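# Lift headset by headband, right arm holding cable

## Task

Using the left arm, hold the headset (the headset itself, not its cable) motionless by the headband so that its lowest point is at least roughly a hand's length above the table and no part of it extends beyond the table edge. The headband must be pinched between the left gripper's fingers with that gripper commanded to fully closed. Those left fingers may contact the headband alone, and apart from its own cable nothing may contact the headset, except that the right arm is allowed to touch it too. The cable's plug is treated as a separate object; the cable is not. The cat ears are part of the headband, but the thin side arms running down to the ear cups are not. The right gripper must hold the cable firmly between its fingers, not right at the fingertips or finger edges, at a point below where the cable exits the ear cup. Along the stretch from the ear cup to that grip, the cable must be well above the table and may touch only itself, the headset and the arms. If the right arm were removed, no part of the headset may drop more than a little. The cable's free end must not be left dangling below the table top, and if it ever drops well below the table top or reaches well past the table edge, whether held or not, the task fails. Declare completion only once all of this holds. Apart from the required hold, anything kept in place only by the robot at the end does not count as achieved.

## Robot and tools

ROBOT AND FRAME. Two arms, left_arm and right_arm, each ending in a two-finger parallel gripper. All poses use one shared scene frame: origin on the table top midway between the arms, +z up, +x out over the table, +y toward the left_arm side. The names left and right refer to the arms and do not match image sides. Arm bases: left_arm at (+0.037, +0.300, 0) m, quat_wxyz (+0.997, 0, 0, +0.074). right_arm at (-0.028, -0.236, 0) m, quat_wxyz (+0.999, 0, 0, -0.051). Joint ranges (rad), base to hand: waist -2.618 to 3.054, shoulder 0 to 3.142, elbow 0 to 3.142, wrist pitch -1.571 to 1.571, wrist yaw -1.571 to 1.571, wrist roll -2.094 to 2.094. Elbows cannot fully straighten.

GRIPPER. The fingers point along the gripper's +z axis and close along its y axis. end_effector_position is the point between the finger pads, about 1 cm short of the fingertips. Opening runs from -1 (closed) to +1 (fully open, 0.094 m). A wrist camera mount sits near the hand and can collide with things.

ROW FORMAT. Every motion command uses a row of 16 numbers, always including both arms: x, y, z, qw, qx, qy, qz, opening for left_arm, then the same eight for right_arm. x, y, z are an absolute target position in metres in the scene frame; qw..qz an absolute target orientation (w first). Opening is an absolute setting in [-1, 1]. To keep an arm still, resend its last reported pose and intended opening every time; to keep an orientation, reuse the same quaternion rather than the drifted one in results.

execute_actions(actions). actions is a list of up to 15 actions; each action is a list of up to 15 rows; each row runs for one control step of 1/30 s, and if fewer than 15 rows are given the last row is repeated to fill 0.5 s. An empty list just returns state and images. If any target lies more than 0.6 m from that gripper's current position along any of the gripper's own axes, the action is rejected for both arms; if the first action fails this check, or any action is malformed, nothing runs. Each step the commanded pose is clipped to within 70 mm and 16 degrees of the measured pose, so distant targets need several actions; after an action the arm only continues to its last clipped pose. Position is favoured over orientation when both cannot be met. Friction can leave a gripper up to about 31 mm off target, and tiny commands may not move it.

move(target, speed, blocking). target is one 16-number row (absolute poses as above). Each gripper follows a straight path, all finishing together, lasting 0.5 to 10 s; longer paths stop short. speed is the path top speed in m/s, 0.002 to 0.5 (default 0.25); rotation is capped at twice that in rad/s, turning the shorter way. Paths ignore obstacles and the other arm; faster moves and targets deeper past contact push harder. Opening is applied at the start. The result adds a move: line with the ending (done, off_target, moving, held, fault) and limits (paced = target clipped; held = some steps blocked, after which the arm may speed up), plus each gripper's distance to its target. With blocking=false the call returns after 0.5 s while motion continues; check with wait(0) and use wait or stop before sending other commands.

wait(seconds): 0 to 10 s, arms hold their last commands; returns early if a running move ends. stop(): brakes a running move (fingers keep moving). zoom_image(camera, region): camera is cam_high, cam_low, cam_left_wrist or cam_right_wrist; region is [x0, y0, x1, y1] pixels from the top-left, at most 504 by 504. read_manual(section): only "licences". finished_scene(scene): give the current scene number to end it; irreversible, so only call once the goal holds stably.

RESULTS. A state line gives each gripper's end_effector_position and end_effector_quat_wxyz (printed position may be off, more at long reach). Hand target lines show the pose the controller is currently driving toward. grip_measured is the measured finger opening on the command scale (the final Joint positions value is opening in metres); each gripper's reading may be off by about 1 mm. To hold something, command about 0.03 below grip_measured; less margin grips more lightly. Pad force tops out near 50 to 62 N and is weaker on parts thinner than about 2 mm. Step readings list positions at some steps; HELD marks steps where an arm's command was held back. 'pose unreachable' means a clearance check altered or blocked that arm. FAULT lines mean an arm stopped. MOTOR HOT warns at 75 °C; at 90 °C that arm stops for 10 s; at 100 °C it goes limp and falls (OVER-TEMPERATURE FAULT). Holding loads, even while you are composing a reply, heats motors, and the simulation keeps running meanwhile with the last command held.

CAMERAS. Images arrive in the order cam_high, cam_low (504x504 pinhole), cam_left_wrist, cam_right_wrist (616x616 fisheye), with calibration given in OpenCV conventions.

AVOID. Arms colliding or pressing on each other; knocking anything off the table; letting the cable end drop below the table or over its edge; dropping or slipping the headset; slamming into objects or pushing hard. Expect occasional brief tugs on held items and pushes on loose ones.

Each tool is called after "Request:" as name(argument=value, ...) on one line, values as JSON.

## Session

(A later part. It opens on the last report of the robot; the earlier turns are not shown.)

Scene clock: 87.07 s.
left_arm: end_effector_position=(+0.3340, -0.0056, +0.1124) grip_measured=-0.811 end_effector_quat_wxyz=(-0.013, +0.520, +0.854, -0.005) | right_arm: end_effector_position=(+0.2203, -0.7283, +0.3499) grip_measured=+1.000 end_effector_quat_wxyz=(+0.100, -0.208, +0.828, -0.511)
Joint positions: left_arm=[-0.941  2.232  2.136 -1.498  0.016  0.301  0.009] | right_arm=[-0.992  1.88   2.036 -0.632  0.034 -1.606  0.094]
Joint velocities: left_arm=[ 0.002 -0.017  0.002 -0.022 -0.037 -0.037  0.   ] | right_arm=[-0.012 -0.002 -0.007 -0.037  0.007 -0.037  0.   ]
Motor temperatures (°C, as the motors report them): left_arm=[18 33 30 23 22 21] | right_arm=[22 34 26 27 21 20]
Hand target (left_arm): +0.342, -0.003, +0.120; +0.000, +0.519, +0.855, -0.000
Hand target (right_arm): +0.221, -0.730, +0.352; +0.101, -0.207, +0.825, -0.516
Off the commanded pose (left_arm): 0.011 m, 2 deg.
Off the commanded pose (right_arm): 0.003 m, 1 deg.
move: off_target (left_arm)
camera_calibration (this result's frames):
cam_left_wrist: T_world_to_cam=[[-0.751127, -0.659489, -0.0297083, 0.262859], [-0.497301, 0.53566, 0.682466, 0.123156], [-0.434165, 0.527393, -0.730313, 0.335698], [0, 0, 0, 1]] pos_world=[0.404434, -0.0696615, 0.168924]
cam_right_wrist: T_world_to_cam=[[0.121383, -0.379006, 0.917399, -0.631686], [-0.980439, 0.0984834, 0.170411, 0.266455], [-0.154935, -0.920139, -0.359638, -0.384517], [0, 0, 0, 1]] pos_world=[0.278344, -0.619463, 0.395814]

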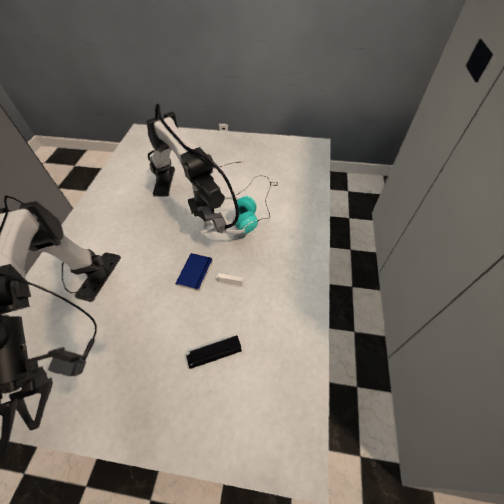

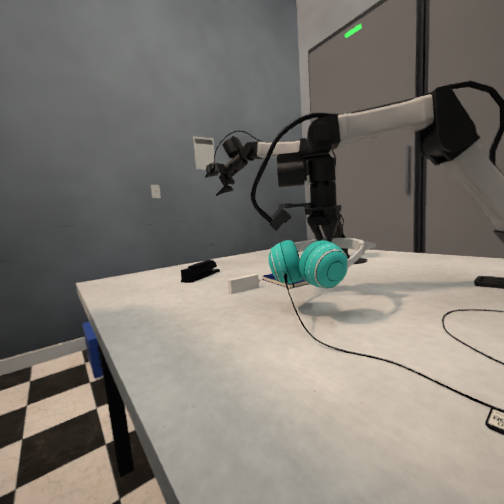

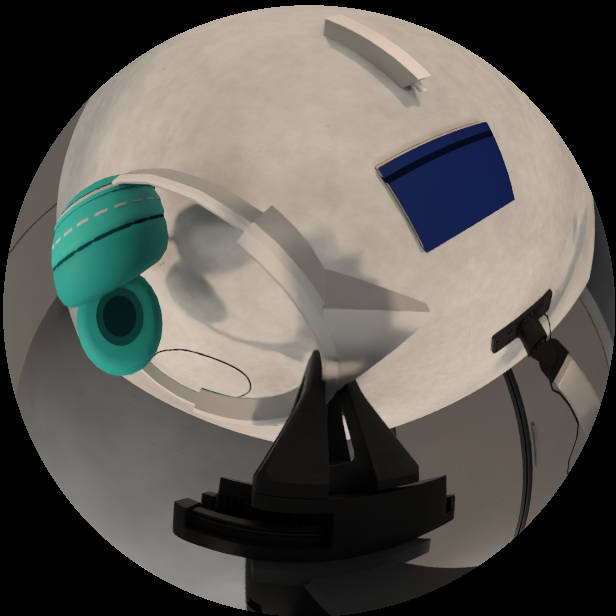

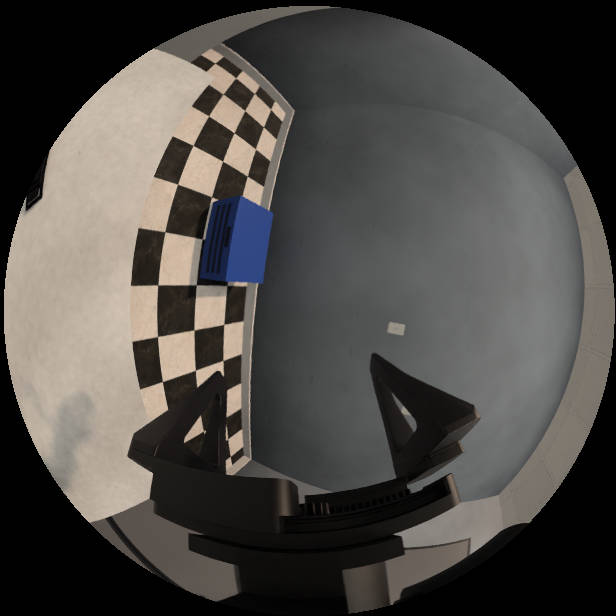

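Request:
move(target=[0.40,0.08,0.40,0.5,-0.5,0.5,-0.5,-1, 0.30,-0.30,0.14,0.5,-0.5,-0.5,-0.5,1], speed=0.12)

Scene clock: 111.90 s.
left_arm: end_effector_position=(+0.3880, +0.0572, +0.3072) grip_measured=-0.813 end_effector_quat_wxyz=(+0.425, -0.282, +0.753, -0.415) | right_arm: end_effector_position=(+0.2870, -0.4034, +0.1903) grip_measured=+1.000 end_effector_quat_wxyz=(+0.022, +0.521, +0.818, +0.242)
Joint positions: left_arm=[-0.87   1.283  1.097 -0.127 -0.294 -1.225  0.009] | right_arm=[-0.616  1.912  1.886 -1.578 -0.489  0.408  0.094]
Joint velocities: left_arm=[-0.012  0.012 -0.012  0.007  0.051  0.037 -0.   ] | right_arm=[-0.012  0.002 -0.007 -0.081  0.022 -0.051  0.   ]
Motor temperatures (°C, as the motors report them): left_arm=[19 34 31 26 22 21] | right_arm=[22 36 26 26 21 20]
Hand target (left_arm): +0.387, +0.057, +0.328; +0.445, -0.280, +0.728, -0.439
Hand target (right_arm): +0.283, -0.402, +0.190; +0.017, +0.528, +0.813, +0.247
Off the commanded pose (left_arm): 0.096 m, 41 deg.
Off the commanded pose (right_arm): 0.116 m, 78 deg.
joint sent to its limit (right arm) — the command would take joint 4 (wrist pitch) past its lower limit, so that joint was sent only as far as its limit.
move: off_target (left_arm, right_arm; path cut at 10 s); limits=paced
camera_calibration (this result's frames):
cam_left_wrist: T_world_to_cam=[[0.227691, -0.310572, 0.922877, -0.341749], [-0.90984, -0.405518, 0.0880071, 0.38001], [0.346911, -0.859709, -0.374904, 0.135404], [0, 0, 0, 1]] pos_world=[0.376589, 0.164372, 0.332712]
cam_right_wrist: T_world_to_cam=[[-0.902926, -0.273528, -0.331523, 0.203948], [-0.429792, 0.570949, 0.699497, 0.258888], [-0.00204941, 0.77408, -0.633085, 0.559022], [0, 0, 0, 1]] pos_world=[0.296563, -0.524754, 0.240431]

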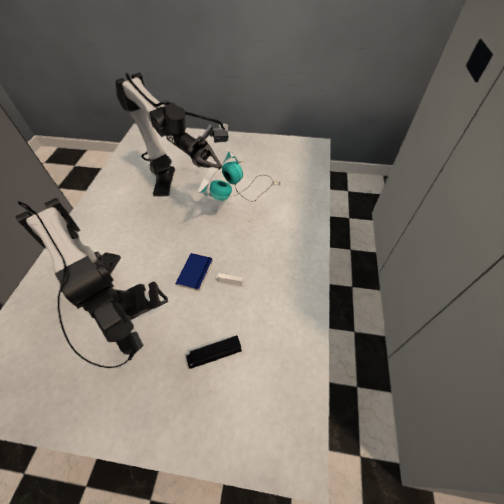

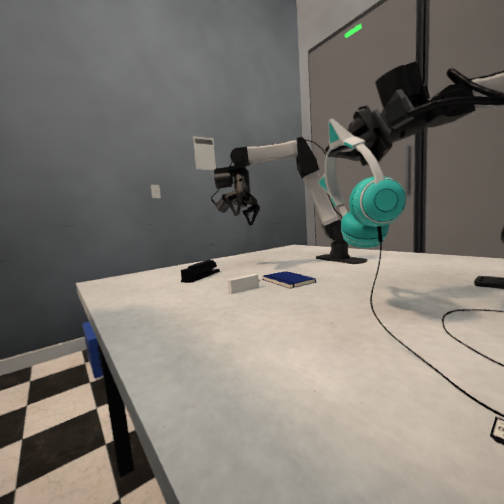

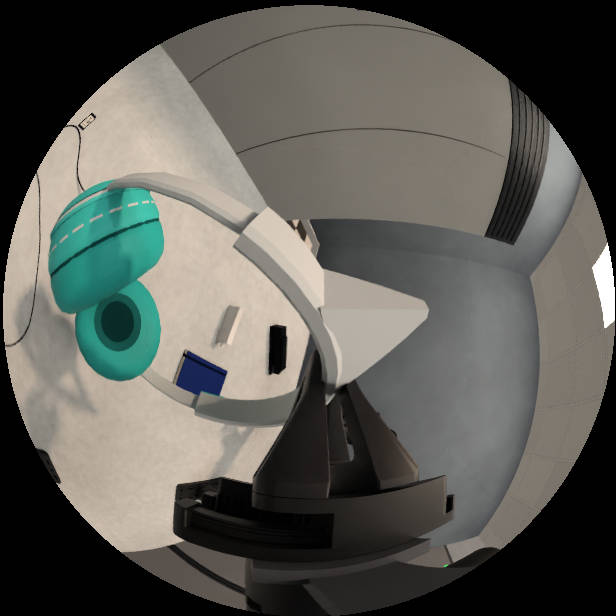

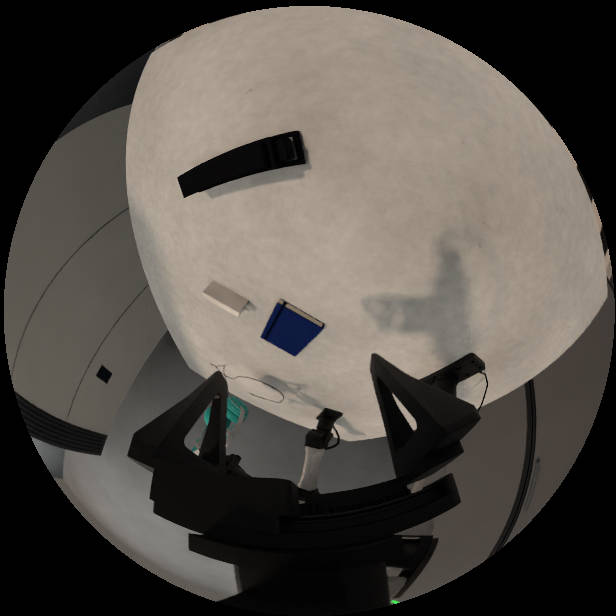

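Request:
move(target=[0.40,0.08,0.40,0.5,-0.5,0.5,-0.5,-1, 0.30,-0.30,0.14,0.5,-0.5,-0.5,-0.5,1], speed=0.25)

Scene clock: 121.70 s.
left_arm: end_effector_position=(+0.4003, +0.0812, +0.3751) grip_measured=-0.814 end_effector_quat_wxyz=(+0.500, -0.497, +0.536, -0.463) | right_arm: end_effector_position=(+0.3036, -0.3028, +0.1440) grip_measured=+1.000 end_effector_quat_wxyz=(-0.270, +0.656, +0.489, +0.507)
Joint positions: left_arm=[-0.999  1.366  1.217  0.043 -0.85  -1.575  0.009] | right_arm=[-0.581  2.048  1.468 -1.578 -1.151  0.79   0.094]
Joint velocities: left_arm=[-0.022  0.017 -0.012 -0.007  0.037  0.007  0.   ] | right_arm=[-0.012 -0.002 -0.007  0.066  0.022  0.037  0.   ]
Motor temperatures (°C, as the motors report them): left_arm=[19 32 32 29 22 21] | right_arm=[22 36 26 25 21 20]
Hand target (left_arm): +0.399, +0.080, +0.400; +0.499, -0.503, +0.501, -0.497
Hand target (right_arm): +0.302, -0.301, +0.140; -0.283, +0.660, +0.475, +0.508
Off the commanded pose (left_arm): 0.025 m, 6 deg.
Off the commanded pose (right_arm): 0.006 m, 32 deg; orientation clipped at the last step of the last action.
joint sent to its limit (right arm) — the command would take joint 4 (wrist pitch) past its lower limit, so that joint was sent only as far as its limit.
move: off_target (left_arm, right_arm); limits=paced
camera_calibration (this result's frames):
cam_left_wrist: T_world_to_cam=[[0.115789, 0.168505, 0.978876, -0.414913], [-0.652671, -0.729978, 0.202863, 0.275275], [0.748741, -0.662374, 0.0254549, -0.149808], [0, 0, 0, 1]] pos_world=[0.339874, 0.171631, 0.354118]
cam_right_wrist: T_world_to_cam=[[-0.935844, 0.35182, -0.0204451, 0.385667], [-0.091493, -0.186528, 0.97818, -0.131138], [0.340329, 0.917295, 0.20675, 0.270338], [0, 0, 0, 1]] pos_world=[0.256922, -0.408126, 0.080269]

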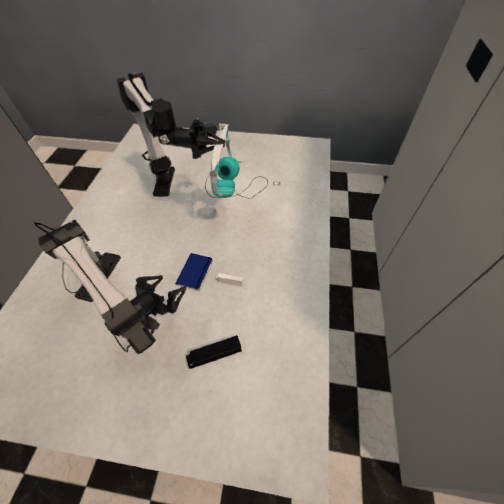

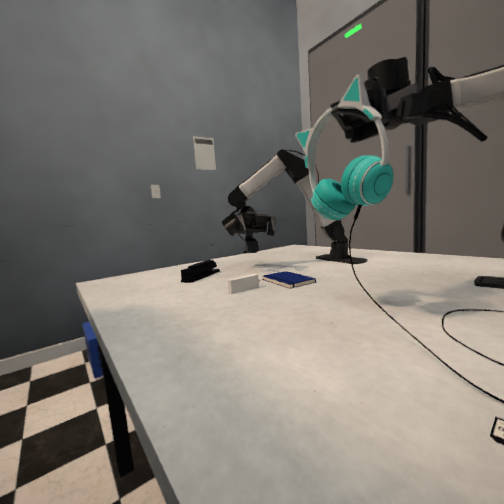

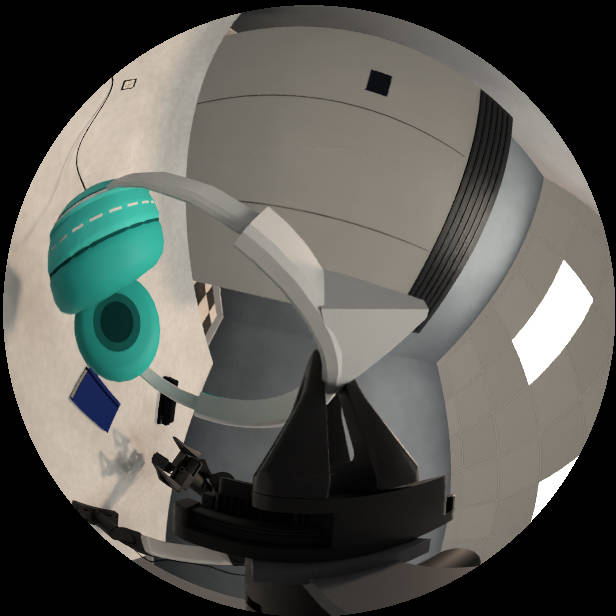

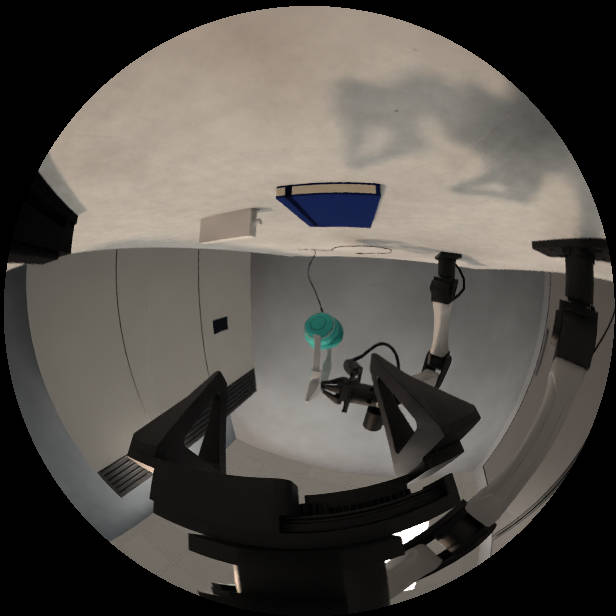

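Request:
move(target=[0.40,0.08,0.42,0.5,-0.5,0.5,-0.5,-1, 0.40,-0.17,0.17,0.354,-0.612,0.612,0.354,1], speed=0.25)

Scene clock: 136.27 s.
left_arm: end_effector_position=(+0.4010, +0.0805, +0.3947) grip_measured=-0.814 end_effector_quat_wxyz=(+0.500, -0.498, +0.528, -0.472) | right_arm: end_effector_position=(+0.3971, -0.1726, +0.1657) grip_measured=+1.000 end_effector_quat_wxyz=(+0.656, -0.705, -0.081, -0.257)
Joint positions: left_arm=[-0.999  1.375  1.284  0.01  -0.85  -1.575  0.009] | right_arm=[-0.162  2.295  1.726 -1.563 -1.561  2.093  0.094]
Joint velocities: left_arm=[ 0.007  0.002  0.002 -0.022 -0.037 -0.037  0.   ] | right_arm=[-0.012  0.007  0.002  0.022  0.051  0.051  0.   ]
Motor temperatures (°C, as the motors report them): left_arm=[19 30 35 30 22 21] | right_arm=[22 36 25 24 21 20]
Hand target (left_arm): +0.399, +0.080, +0.419; +0.500, -0.501, +0.500, -0.500
Hand target (right_arm): +0.400, -0.171, +0.169; +0.660, -0.703, -0.078, -0.255
Off the commanded pose (left_arm): 0.025 m, 5 deg.
Off the commanded pose (right_arm): 0.006 m, 117 deg; orientation clipped at the last step of the last action.
joint sent to its limit (right arm) — the command would take joint 4 (wrist pitch) past its lower limit, joint 5 (wrist yaw) past its lower limit and joint 6 (wrist roll) past its upper limit, so those joints were sent only as far as their limits.
move: off_target (left_arm, right_arm); limits=paced
camera_calibration (this result's frames):
cam_left_wrist: T_world_to_cam=[[0.0999647, 0.186492, 0.977358, -0.428521], [-0.655685, -0.726478, 0.205685, 0.271044], [0.748388, -0.6614, 0.0496576, -0.160787], [0, 0, 0, 1]] pos_world=[0.340887, 0.170479, 0.371054]
cam_right_wrist: T_world_to_cam=[[-0.377037, 0.0367353, 0.925469, -0.00526013], [0.639281, -0.712708, 0.288734, -0.386272], [0.670196, 0.700498, 0.245233, -0.0601592], [0, 0, 0, 1]] pos_world=[0.285272, -0.232965, 0.131151]

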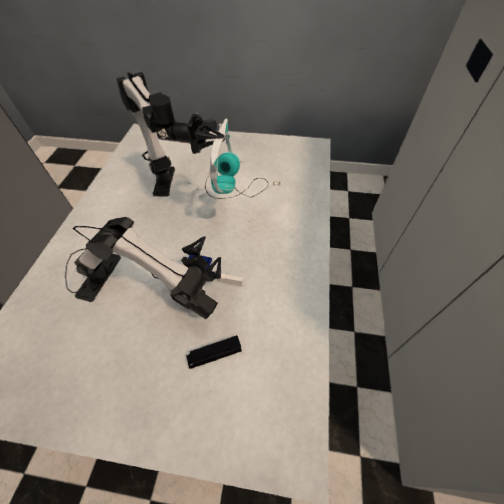

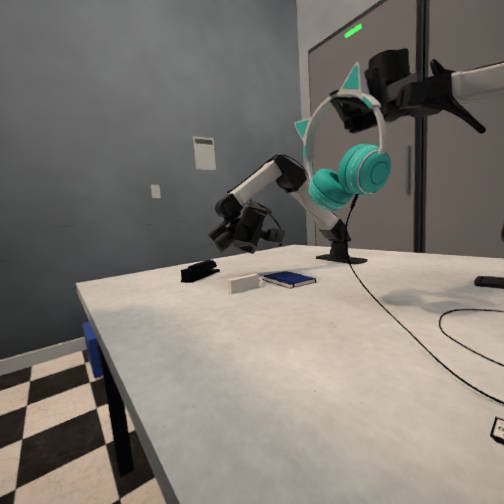

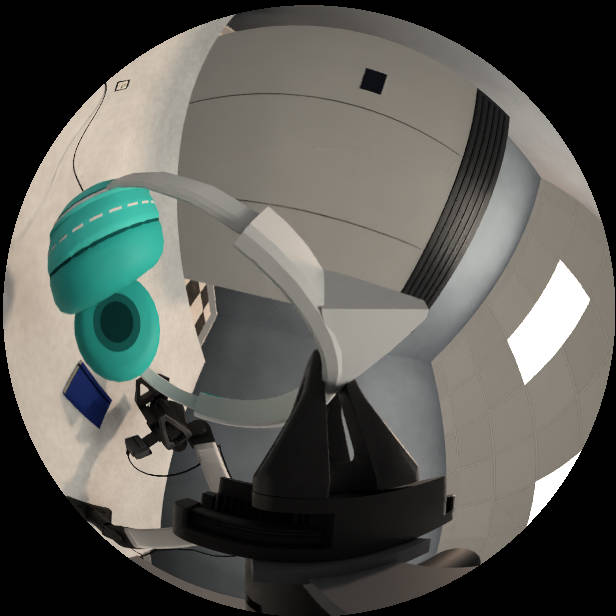

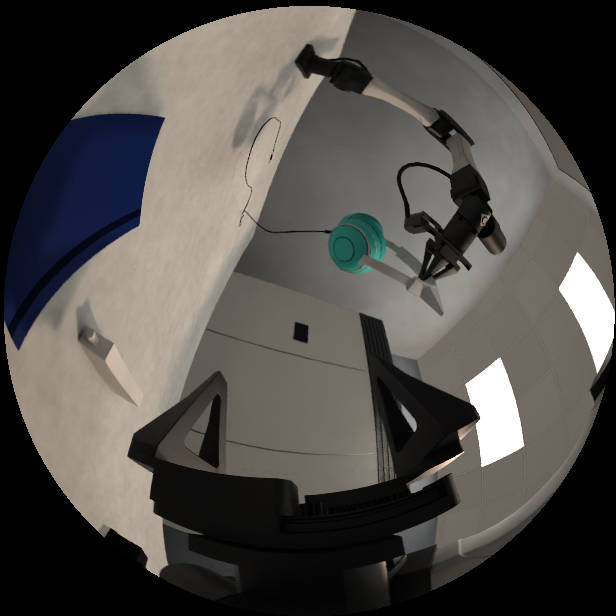

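Request:
move(target=[0.40,0.08,0.42,0.5,-0.5,0.5,-0.5,-1, 0.30,-0.02,0.20,0.478,-0.254,0.830,0.146,1], speed=0.25)

Scene clock: 162.73 s.
left_arm: end_effector_position=(+0.4007, +0.0809, +0.3896) grip_measured=-0.814 end_effector_quat_wxyz=(+0.501, -0.497, +0.537, -0.462) | right_arm: end_effector_position=(+0.3066, -0.0208, +0.1923) grip_measured=+1.000 end_effector_quat_wxyz=(+0.693, -0.676, -0.215, -0.126)
Joint positions: left_arm=[-0.999  1.375  1.284 -0.018 -0.85  -1.575  0.009] | right_arm=[ 0.226  2.128  1.56  -1.563 -1.562  2.093  0.094]
Joint velocities: left_arm=[ 0.002 -0.012  0.007  0.022 -0.066  0.022  0.   ] | right_arm=[-0.002  0.002 -0.002 -0.007 -0.051  0.007  0.   ]
Motor temperatures (°C, as the motors report them): left_arm=[18 28 39 31 22 21] | right_arm=[22 38 26 24 22 20]
Hand target (left_arm): +0.399, +0.081, +0.419; +0.499, -0.501, +0.500, -0.499
Hand target (right_arm): +0.301, -0.019, +0.199; +0.697, -0.675, -0.210, -0.121
Off the commanded pose (left_arm): 0.030 m, 6 deg.
Off the commanded pose (right_arm): 0.010 m, 144 deg; orientation clipped at the last step of the last action.
joint sent to its limit (right arm) — the command would take joint 4 (wrist pitch) past its lower limit, joint 5 (wrist yaw) past its lower limit and joint 6 (wrist roll) past its upper limit, so those joints were sent only as far as their limits.
move: off_target (left_arm, right_arm); limits=paced
camera_calibration (this result's frames):
cam_left_wrist: T_world_to_cam=[[0.117664, 0.166275, 0.979034, -0.429659], [-0.651993, -0.730696, 0.202457, 0.272273], [0.74904, -0.662145, 0.022434, -0.149643], [0, 0, 0, 1]] pos_world=[0.340164, 0.171304, 0.368884]
cam_right_wrist: T_world_to_cam=[[-0.362828, -0.109436, 0.925408, -0.0769256], [0.861329, -0.418374, 0.288229, -0.289862], [0.355624, 0.901658, 0.246058, -0.0119021], [0, 0, 0, 1]] pos_world=[0.225988, -0.118957, 0.157663]

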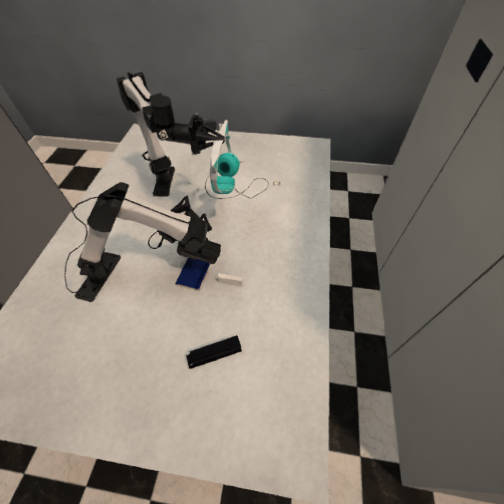

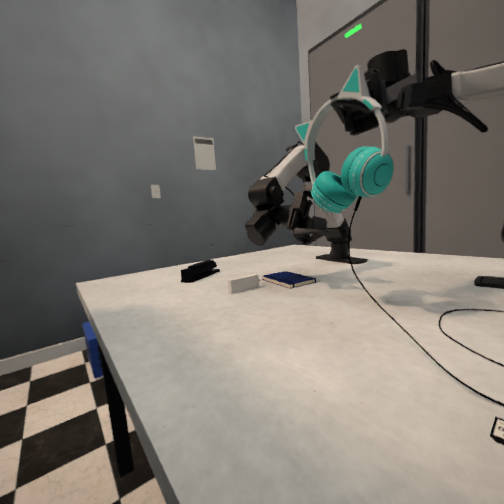

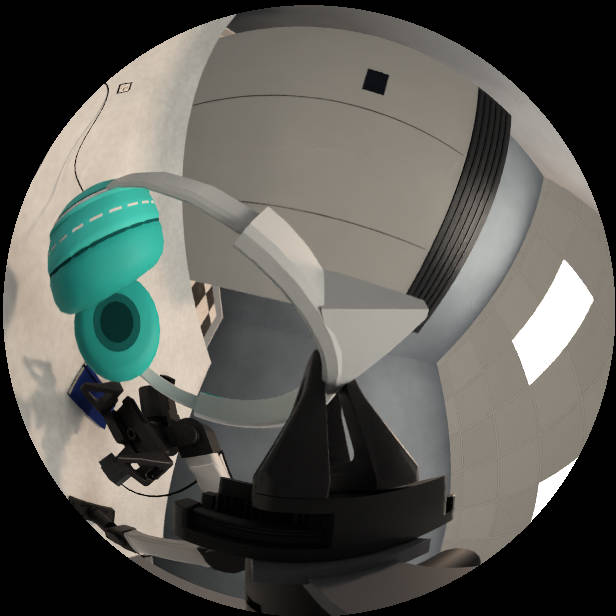

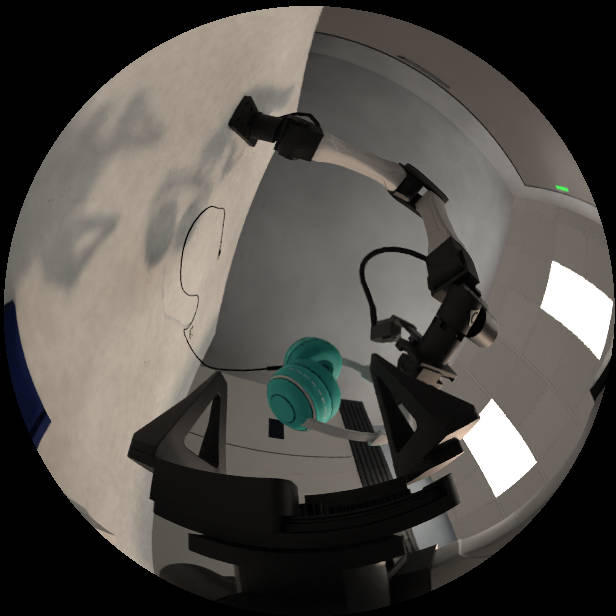

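Request:
move(target=[0.40,0.08,0.42,0.5,-0.5,0.5,-0.5,-1, 0.31,-0.04,0.17,0.5,-0.5,-0.5,-0.5,1], speed=0.25)

Scene clock: 184.73 s.
left_arm: end_effector_position=(+0.4007, +0.0809, +0.3896) grip_measured=-0.814 end_effector_quat_wxyz=(+0.501, -0.497, +0.537, -0.462) | right_arm: end_effector_position=(+0.3120, -0.0376, +0.1639) grip_measured=+1.000 end_effector_quat_wxyz=(+0.522, -0.489, -0.516, -0.472)
Joint positions: left_arm=[-0.999  1.375  1.284 -0.018 -0.85  -1.575  0.009] | right_arm=[ 0.177  2.042  1.351 -1.055 -1.56   1.418  0.094]
Joint velocities: left_arm=[-0.012  0.012 -0.007 -0.022 -0.007 -0.066  0.   ] | right_arm=[-0.002  0.002 -0.012  0.051  0.007  0.081  0.   ]
Motor temperatures (°C, as the motors report them): left_arm=[18 28 41 34 22 21] | right_arm=[22 40 25 23 22 20]
Hand target (left_arm): +0.399, +0.081, +0.419; +0.499, -0.501, +0.500, -0.499
Hand target (right_arm): +0.310, -0.040, +0.170; +0.517, -0.483, -0.517, -0.483
Off the commanded pose (left_arm): 0.030 m, 6 deg.
Off the commanded pose (right_arm): 0.007 m, 5 deg.
joint sent to its limit (right arm) — the command would take joint 5 (wrist yaw) past its lower limit, so that joint was sent only as far as its limit.
move: off_target (left_arm, right_arm)
camera_calibration (this result's frames):
cam_left_wrist: T_world_to_cam=[[0.117664, 0.166275, 0.979034, -0.429659], [-0.651993, -0.730696, 0.202457, 0.272273], [0.74904, -0.662145, 0.022434, -0.149643], [0, 0, 0, 1]] pos_world=[0.340164, 0.171304, 0.368884]
cam_right_wrist: T_world_to_cam=[[-0.981367, -0.143834, 0.127399, 0.27196], [0.183544, -0.505625, 0.843004, -0.176083], [-0.0568359, 0.850679, 0.522603, 0.0897529], [0, 0, 0, 1]] pos_world=[0.304313, -0.126266, 0.0668861]

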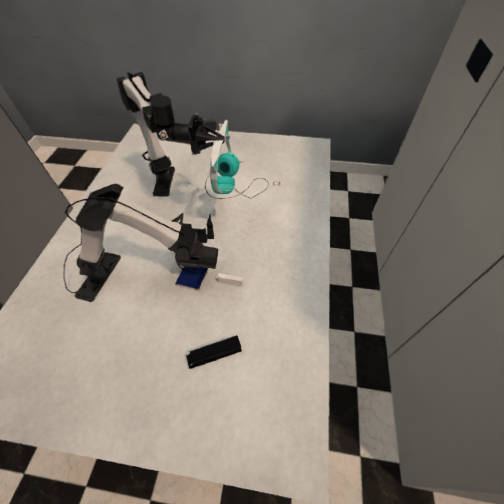

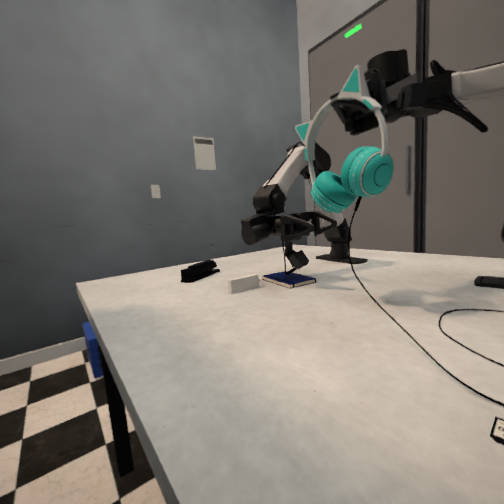

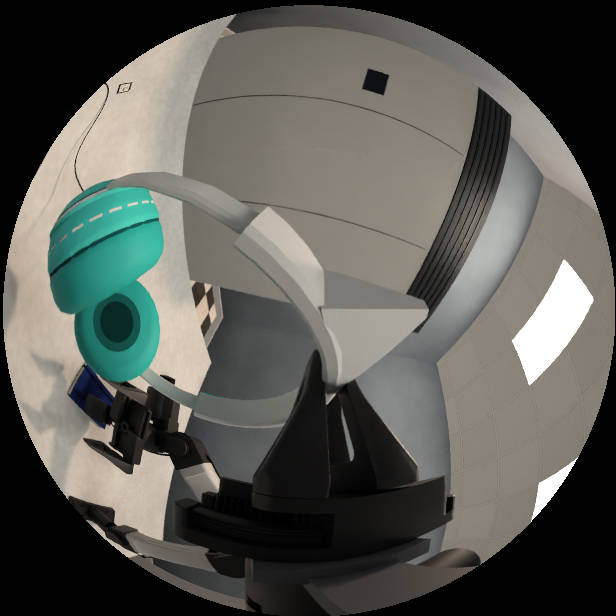

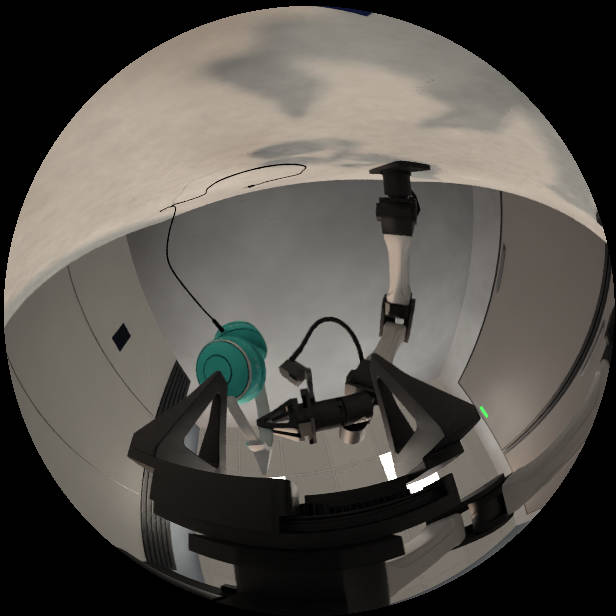

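Request:
move(target=[0.40,0.08,0.48,0.5,-0.5,0.5,-0.5,-1, 0.40,-0.05,0.175,0.5,-0.5,-0.5,-0.5,1], speed=0.15)

Scene clock: 198.70 s.
left_arm: end_effector_position=(+0.4034, +0.0777, +0.4617) grip_measured=-0.815 end_effector_quat_wxyz=(+0.500, -0.499, +0.521, -0.479) | right_arm: end_effector_position=(+0.3940, -0.0492, +0.1700) grip_measured=+1.000 end_effector_quat_wxyz=(+0.512, -0.499, -0.505, -0.483)
Joint positions: left_arm=[-0.999  1.453  1.611 -0.221 -0.85  -1.575  0.009] | right_arm=[ 0.136  2.252  1.719 -1.037 -1.561  1.594  0.094]
Joint velocities: left_arm=[ 0.002 -0.012 -0.002  0.066 -0.022  0.037  0.001] | right_arm=[ 0.007 -0.002 -0.007  0.095 -0.007  0.022  0.   ]
Motor temperatures (°C, as the motors report them): left_arm=[18 27 42 34 22 21] | right_arm=[22 41 25 23 22 20]
Hand target (left_arm): +0.401, +0.079, +0.480; +0.500, -0.501, +0.500, -0.500
Hand target (right_arm): +0.399, -0.051, +0.175; +0.507, -0.493, -0.507, -0.493
Off the commanded pose (left_arm): 0.019 m, 3 deg.
Off the commanded pose (right_arm): 0.008 m, 2 deg.
joint sent to its limit (right arm) — the command would take joint 5 (wrist yaw) past its lower limit, so that joint was sent only as far as its limit.
move: off_target (left_arm)
camera_calibration (this result's frames):
cam_left_wrist: T_world_to_cam=[[0.0881851, 0.199946, 0.97583, -0.489301], [-0.658179, -0.72363, 0.20775, 0.256673], [0.747679, -0.660591, 0.0677871, -0.175921], [0, 0, 0, 1]] pos_world=[0.343619, 0.167358, 0.436076]
cam_right_wrist: T_world_to_cam=[[-0.98675, -0.101549, 0.126542, 0.354334], [0.160954, -0.514233, 0.842412, -0.193589], [-0.0204741, 0.851617, 0.523764, 0.0866165], [0, 0, 0, 1]] pos_world=[0.382571, -0.137332, 0.0728773]

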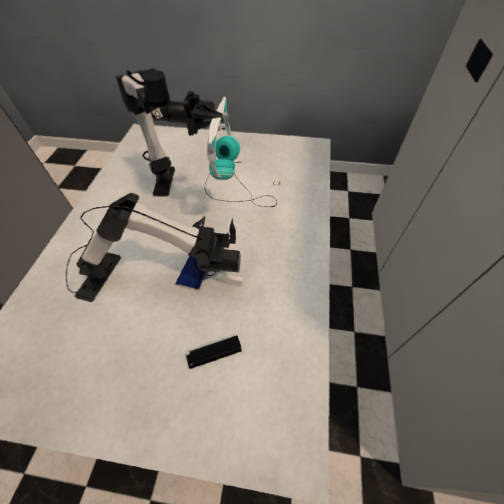

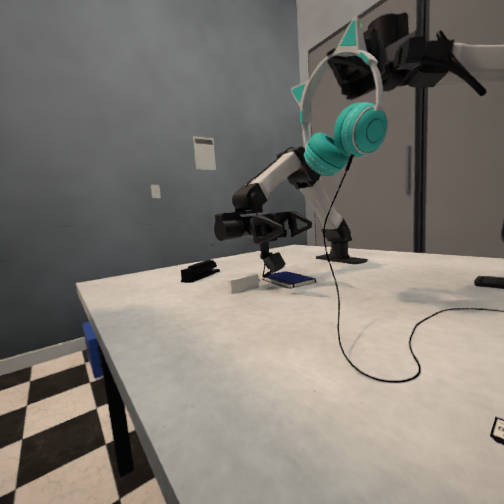

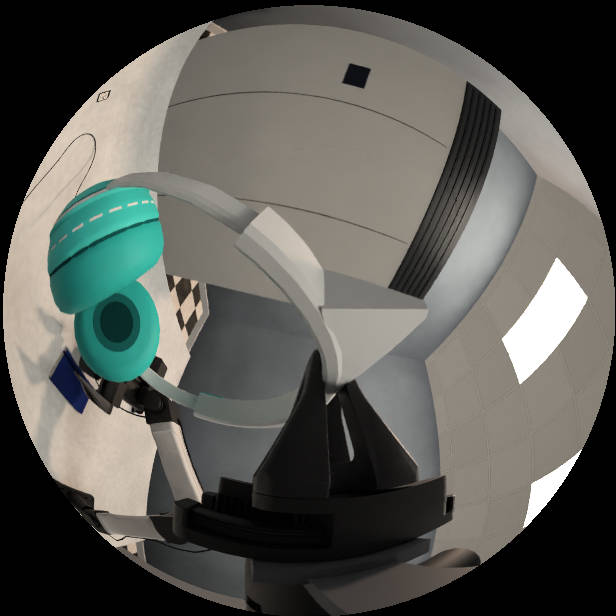

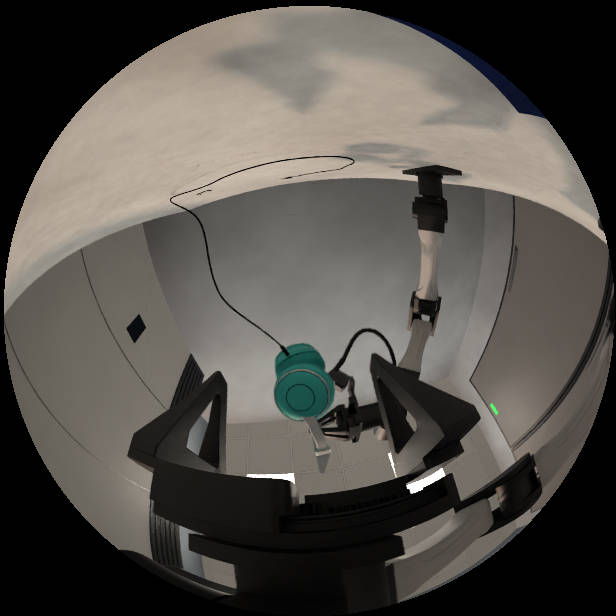

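Request:
move(target=[0.40,0.08,0.48,0.5,-0.5,0.5,-0.5,-1, 0.46,-0.05,0.175,0.5,-0.5,-0.5,-0.5,1], speed=0.15)

Scene clock: 206.23 s.
left_arm: end_effector_position=(+0.4032, +0.0780, +0.4579) grip_measured=-0.815 end_effector_quat_wxyz=(+0.500, -0.498, +0.528, -0.472) | right_arm: end_effector_position=(+0.4541, -0.0471, +0.1694) grip_measured=+1.000 end_effector_quat_wxyz=(+0.512, -0.501, -0.504, -0.483)
Joint positions: left_arm=[-0.999  1.453  1.611 -0.241 -0.85  -1.575  0.009] | right_arm=[ 0.136  2.458  2.074 -1.007 -1.561  1.776  0.094]
Joint velocities: left_arm=[ 0.017  0.002  0.017 -0.007 -0.051 -0.037 -0.001] | right_arm=[ 0.017  0.007  0.007 -0.051 -0.125  0.051  0.   ]
Motor temperatures (°C, as the motors report them): left_arm=[18 27 42 34 22 21] | right_arm=[22 41 26 23 22 20]
Hand target (left_arm): +0.399, +0.081, +0.479; +0.499, -0.501, +0.500, -0.500
Hand target (right_arm): +0.459, -0.051, +0.175; +0.505, -0.495, -0.507, -0.492
Off the commanded pose (left_arm): 0.022 m, 5 deg.
Off the commanded pose (right_arm): 0.009 m, 2 deg.
move: off_target (left_arm)
camera_calibration (this result's frames):
cam_left_wrist: T_world_to_cam=[[0.101193, 0.185089, 0.977498, -0.490489], [-0.655427, -0.726773, 0.205465, 0.257671], [0.748449, -0.66147, 0.047768, -0.166466], [0, 0, 0, 1]] pos_world=[0.34311, 0.16794, 0.434462]
cam_right_wrist: T_world_to_cam=[[-0.986543, -0.0997217, 0.129568, 0.413411], [0.162578, -0.514255, 0.842087, -0.202327], [-0.0173433, 0.85182, 0.523547, 0.0850689], [0, 0, 0, 1]] pos_world=[0.442217, -0.135285, 0.072274]

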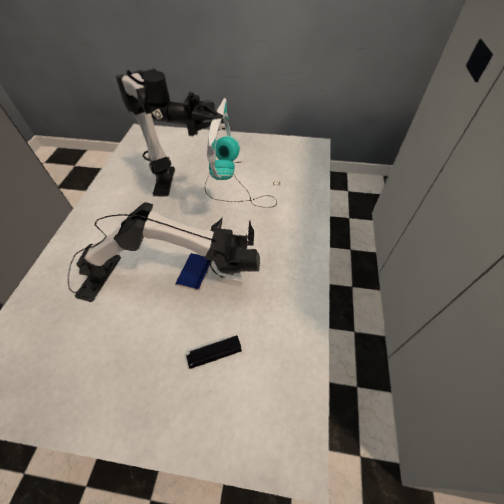

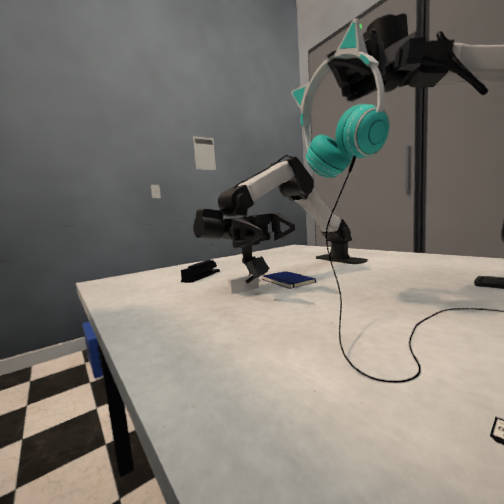

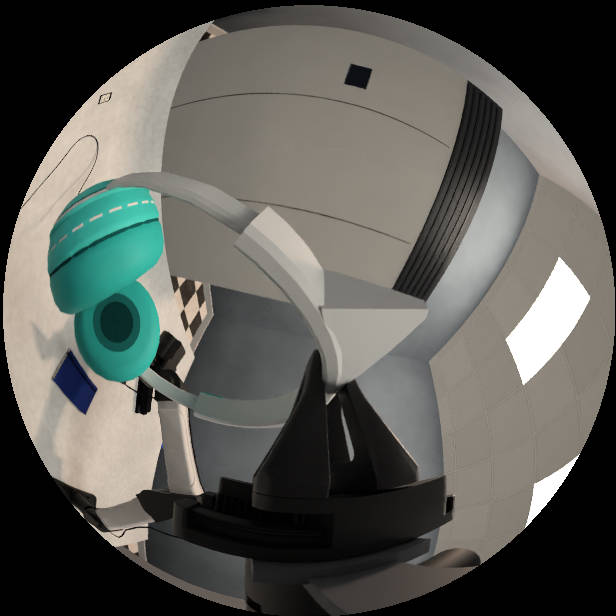

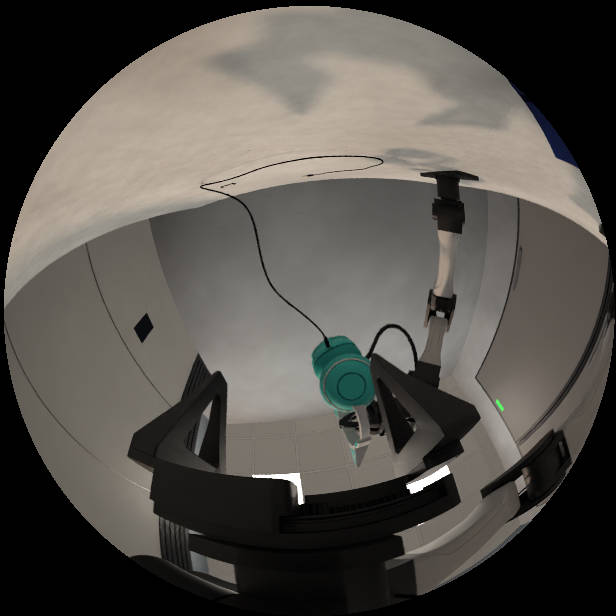

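Request:
move(target=[0.40,0.08,0.48,0.5,-0.5,0.5,-0.5,-1, 0.46,0.075,0.175,0.5,-0.5,-0.5,-0.5,1], speed=0.1)

Scene clock: 210.50 s.
left_arm: end_effector_position=(+0.4031, +0.0782, +0.4551) grip_measured=-0.815 end_effector_quat_wxyz=(+0.500, -0.498, +0.534, -0.466) | right_arm: end_effector_position=(+0.4588, +0.0741, +0.1702) grip_measured=+1.000 end_effector_quat_wxyz=(+0.514, -0.466, -0.581, -0.426)
Joint positions: left_arm=[-0.999  1.453  1.611 -0.257 -0.85  -1.575  0.009] | right_arm=[ 0.369  2.627  2.423 -0.831 -1.443  2.095  0.094]
Joint velocities: left_arm=[-0.002 -0.012  0.002 -0.066  0.022 -0.022 -0.001] | right_arm=[-0.007  0.002  0.002 -0.022 -0.037  0.037  0.   ]
Motor temperatures (°C, as the motors report them): left_arm=[18 28 42 35 22 21] | right_arm=[22 42 26 23 22 20]
Hand target (left_arm): +0.399, +0.081, +0.479; +0.499, -0.501, +0.500, -0.499
Hand target (right_arm): +0.461, +0.074, +0.175; +0.511, -0.465, -0.582, -0.429
Off the commanded pose (left_arm): 0.025 m, 5 deg.
Off the commanded pose (right_arm): 0.005 m, 13 deg.
joint sent to its limit (right arm) — the command would take joint 6 (wrist roll) past its upper limit, so that joint was sent only as far as its limit.
move: off_target (left_arm, right_arm)
camera_calibration (this result's frames):
cam_left_wrist: T_world_to_cam=[[0.111023, 0.17386, 0.978492, -0.491261], [-0.653371, -0.729122, 0.203686, 0.25845], [0.748853, -0.661932, 0.0326459, -0.159318], [0, 0, 0, 1]] pos_world=[0.342711, 0.168395, 0.433254]
cam_right_wrist: T_world_to_cam=[[-0.96186, -0.256689, 0.0945303, 0.436267], [0.195063, -0.401372, 0.894903, -0.173703], [-0.19177, 0.87921, 0.436134, 0.0742649], [0, 0, 0, 1]] pos_world=[0.467752, -0.0230291, 0.0818178]

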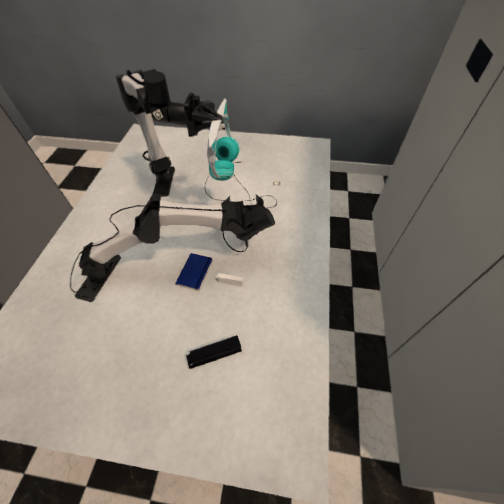

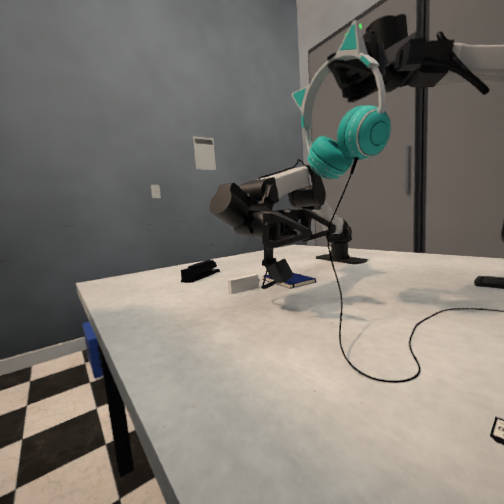

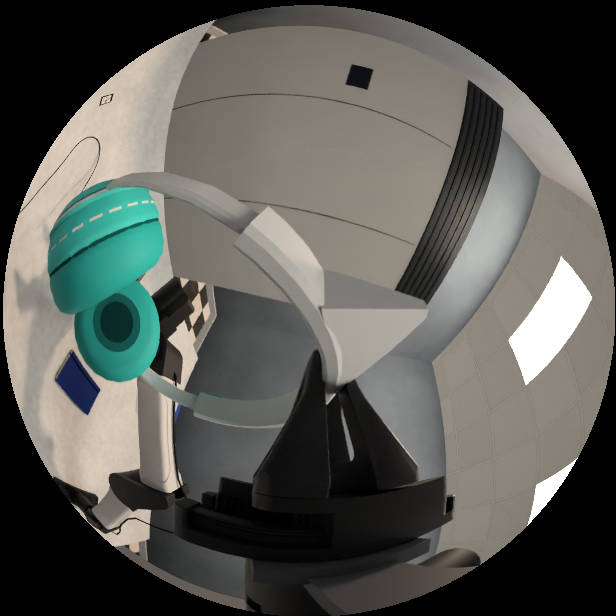

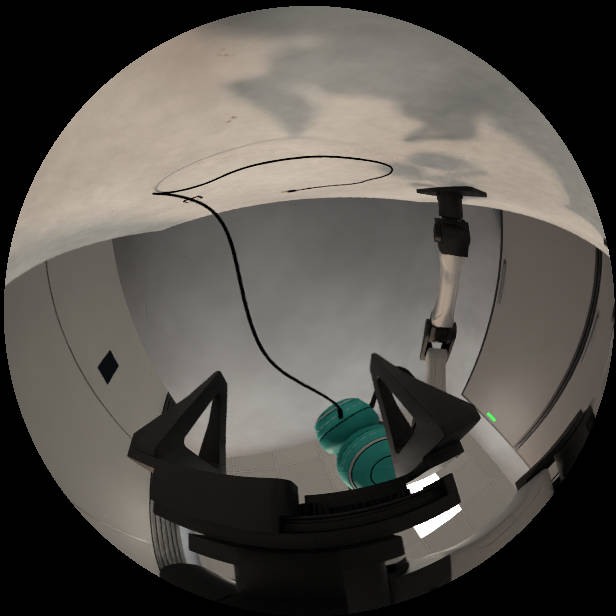

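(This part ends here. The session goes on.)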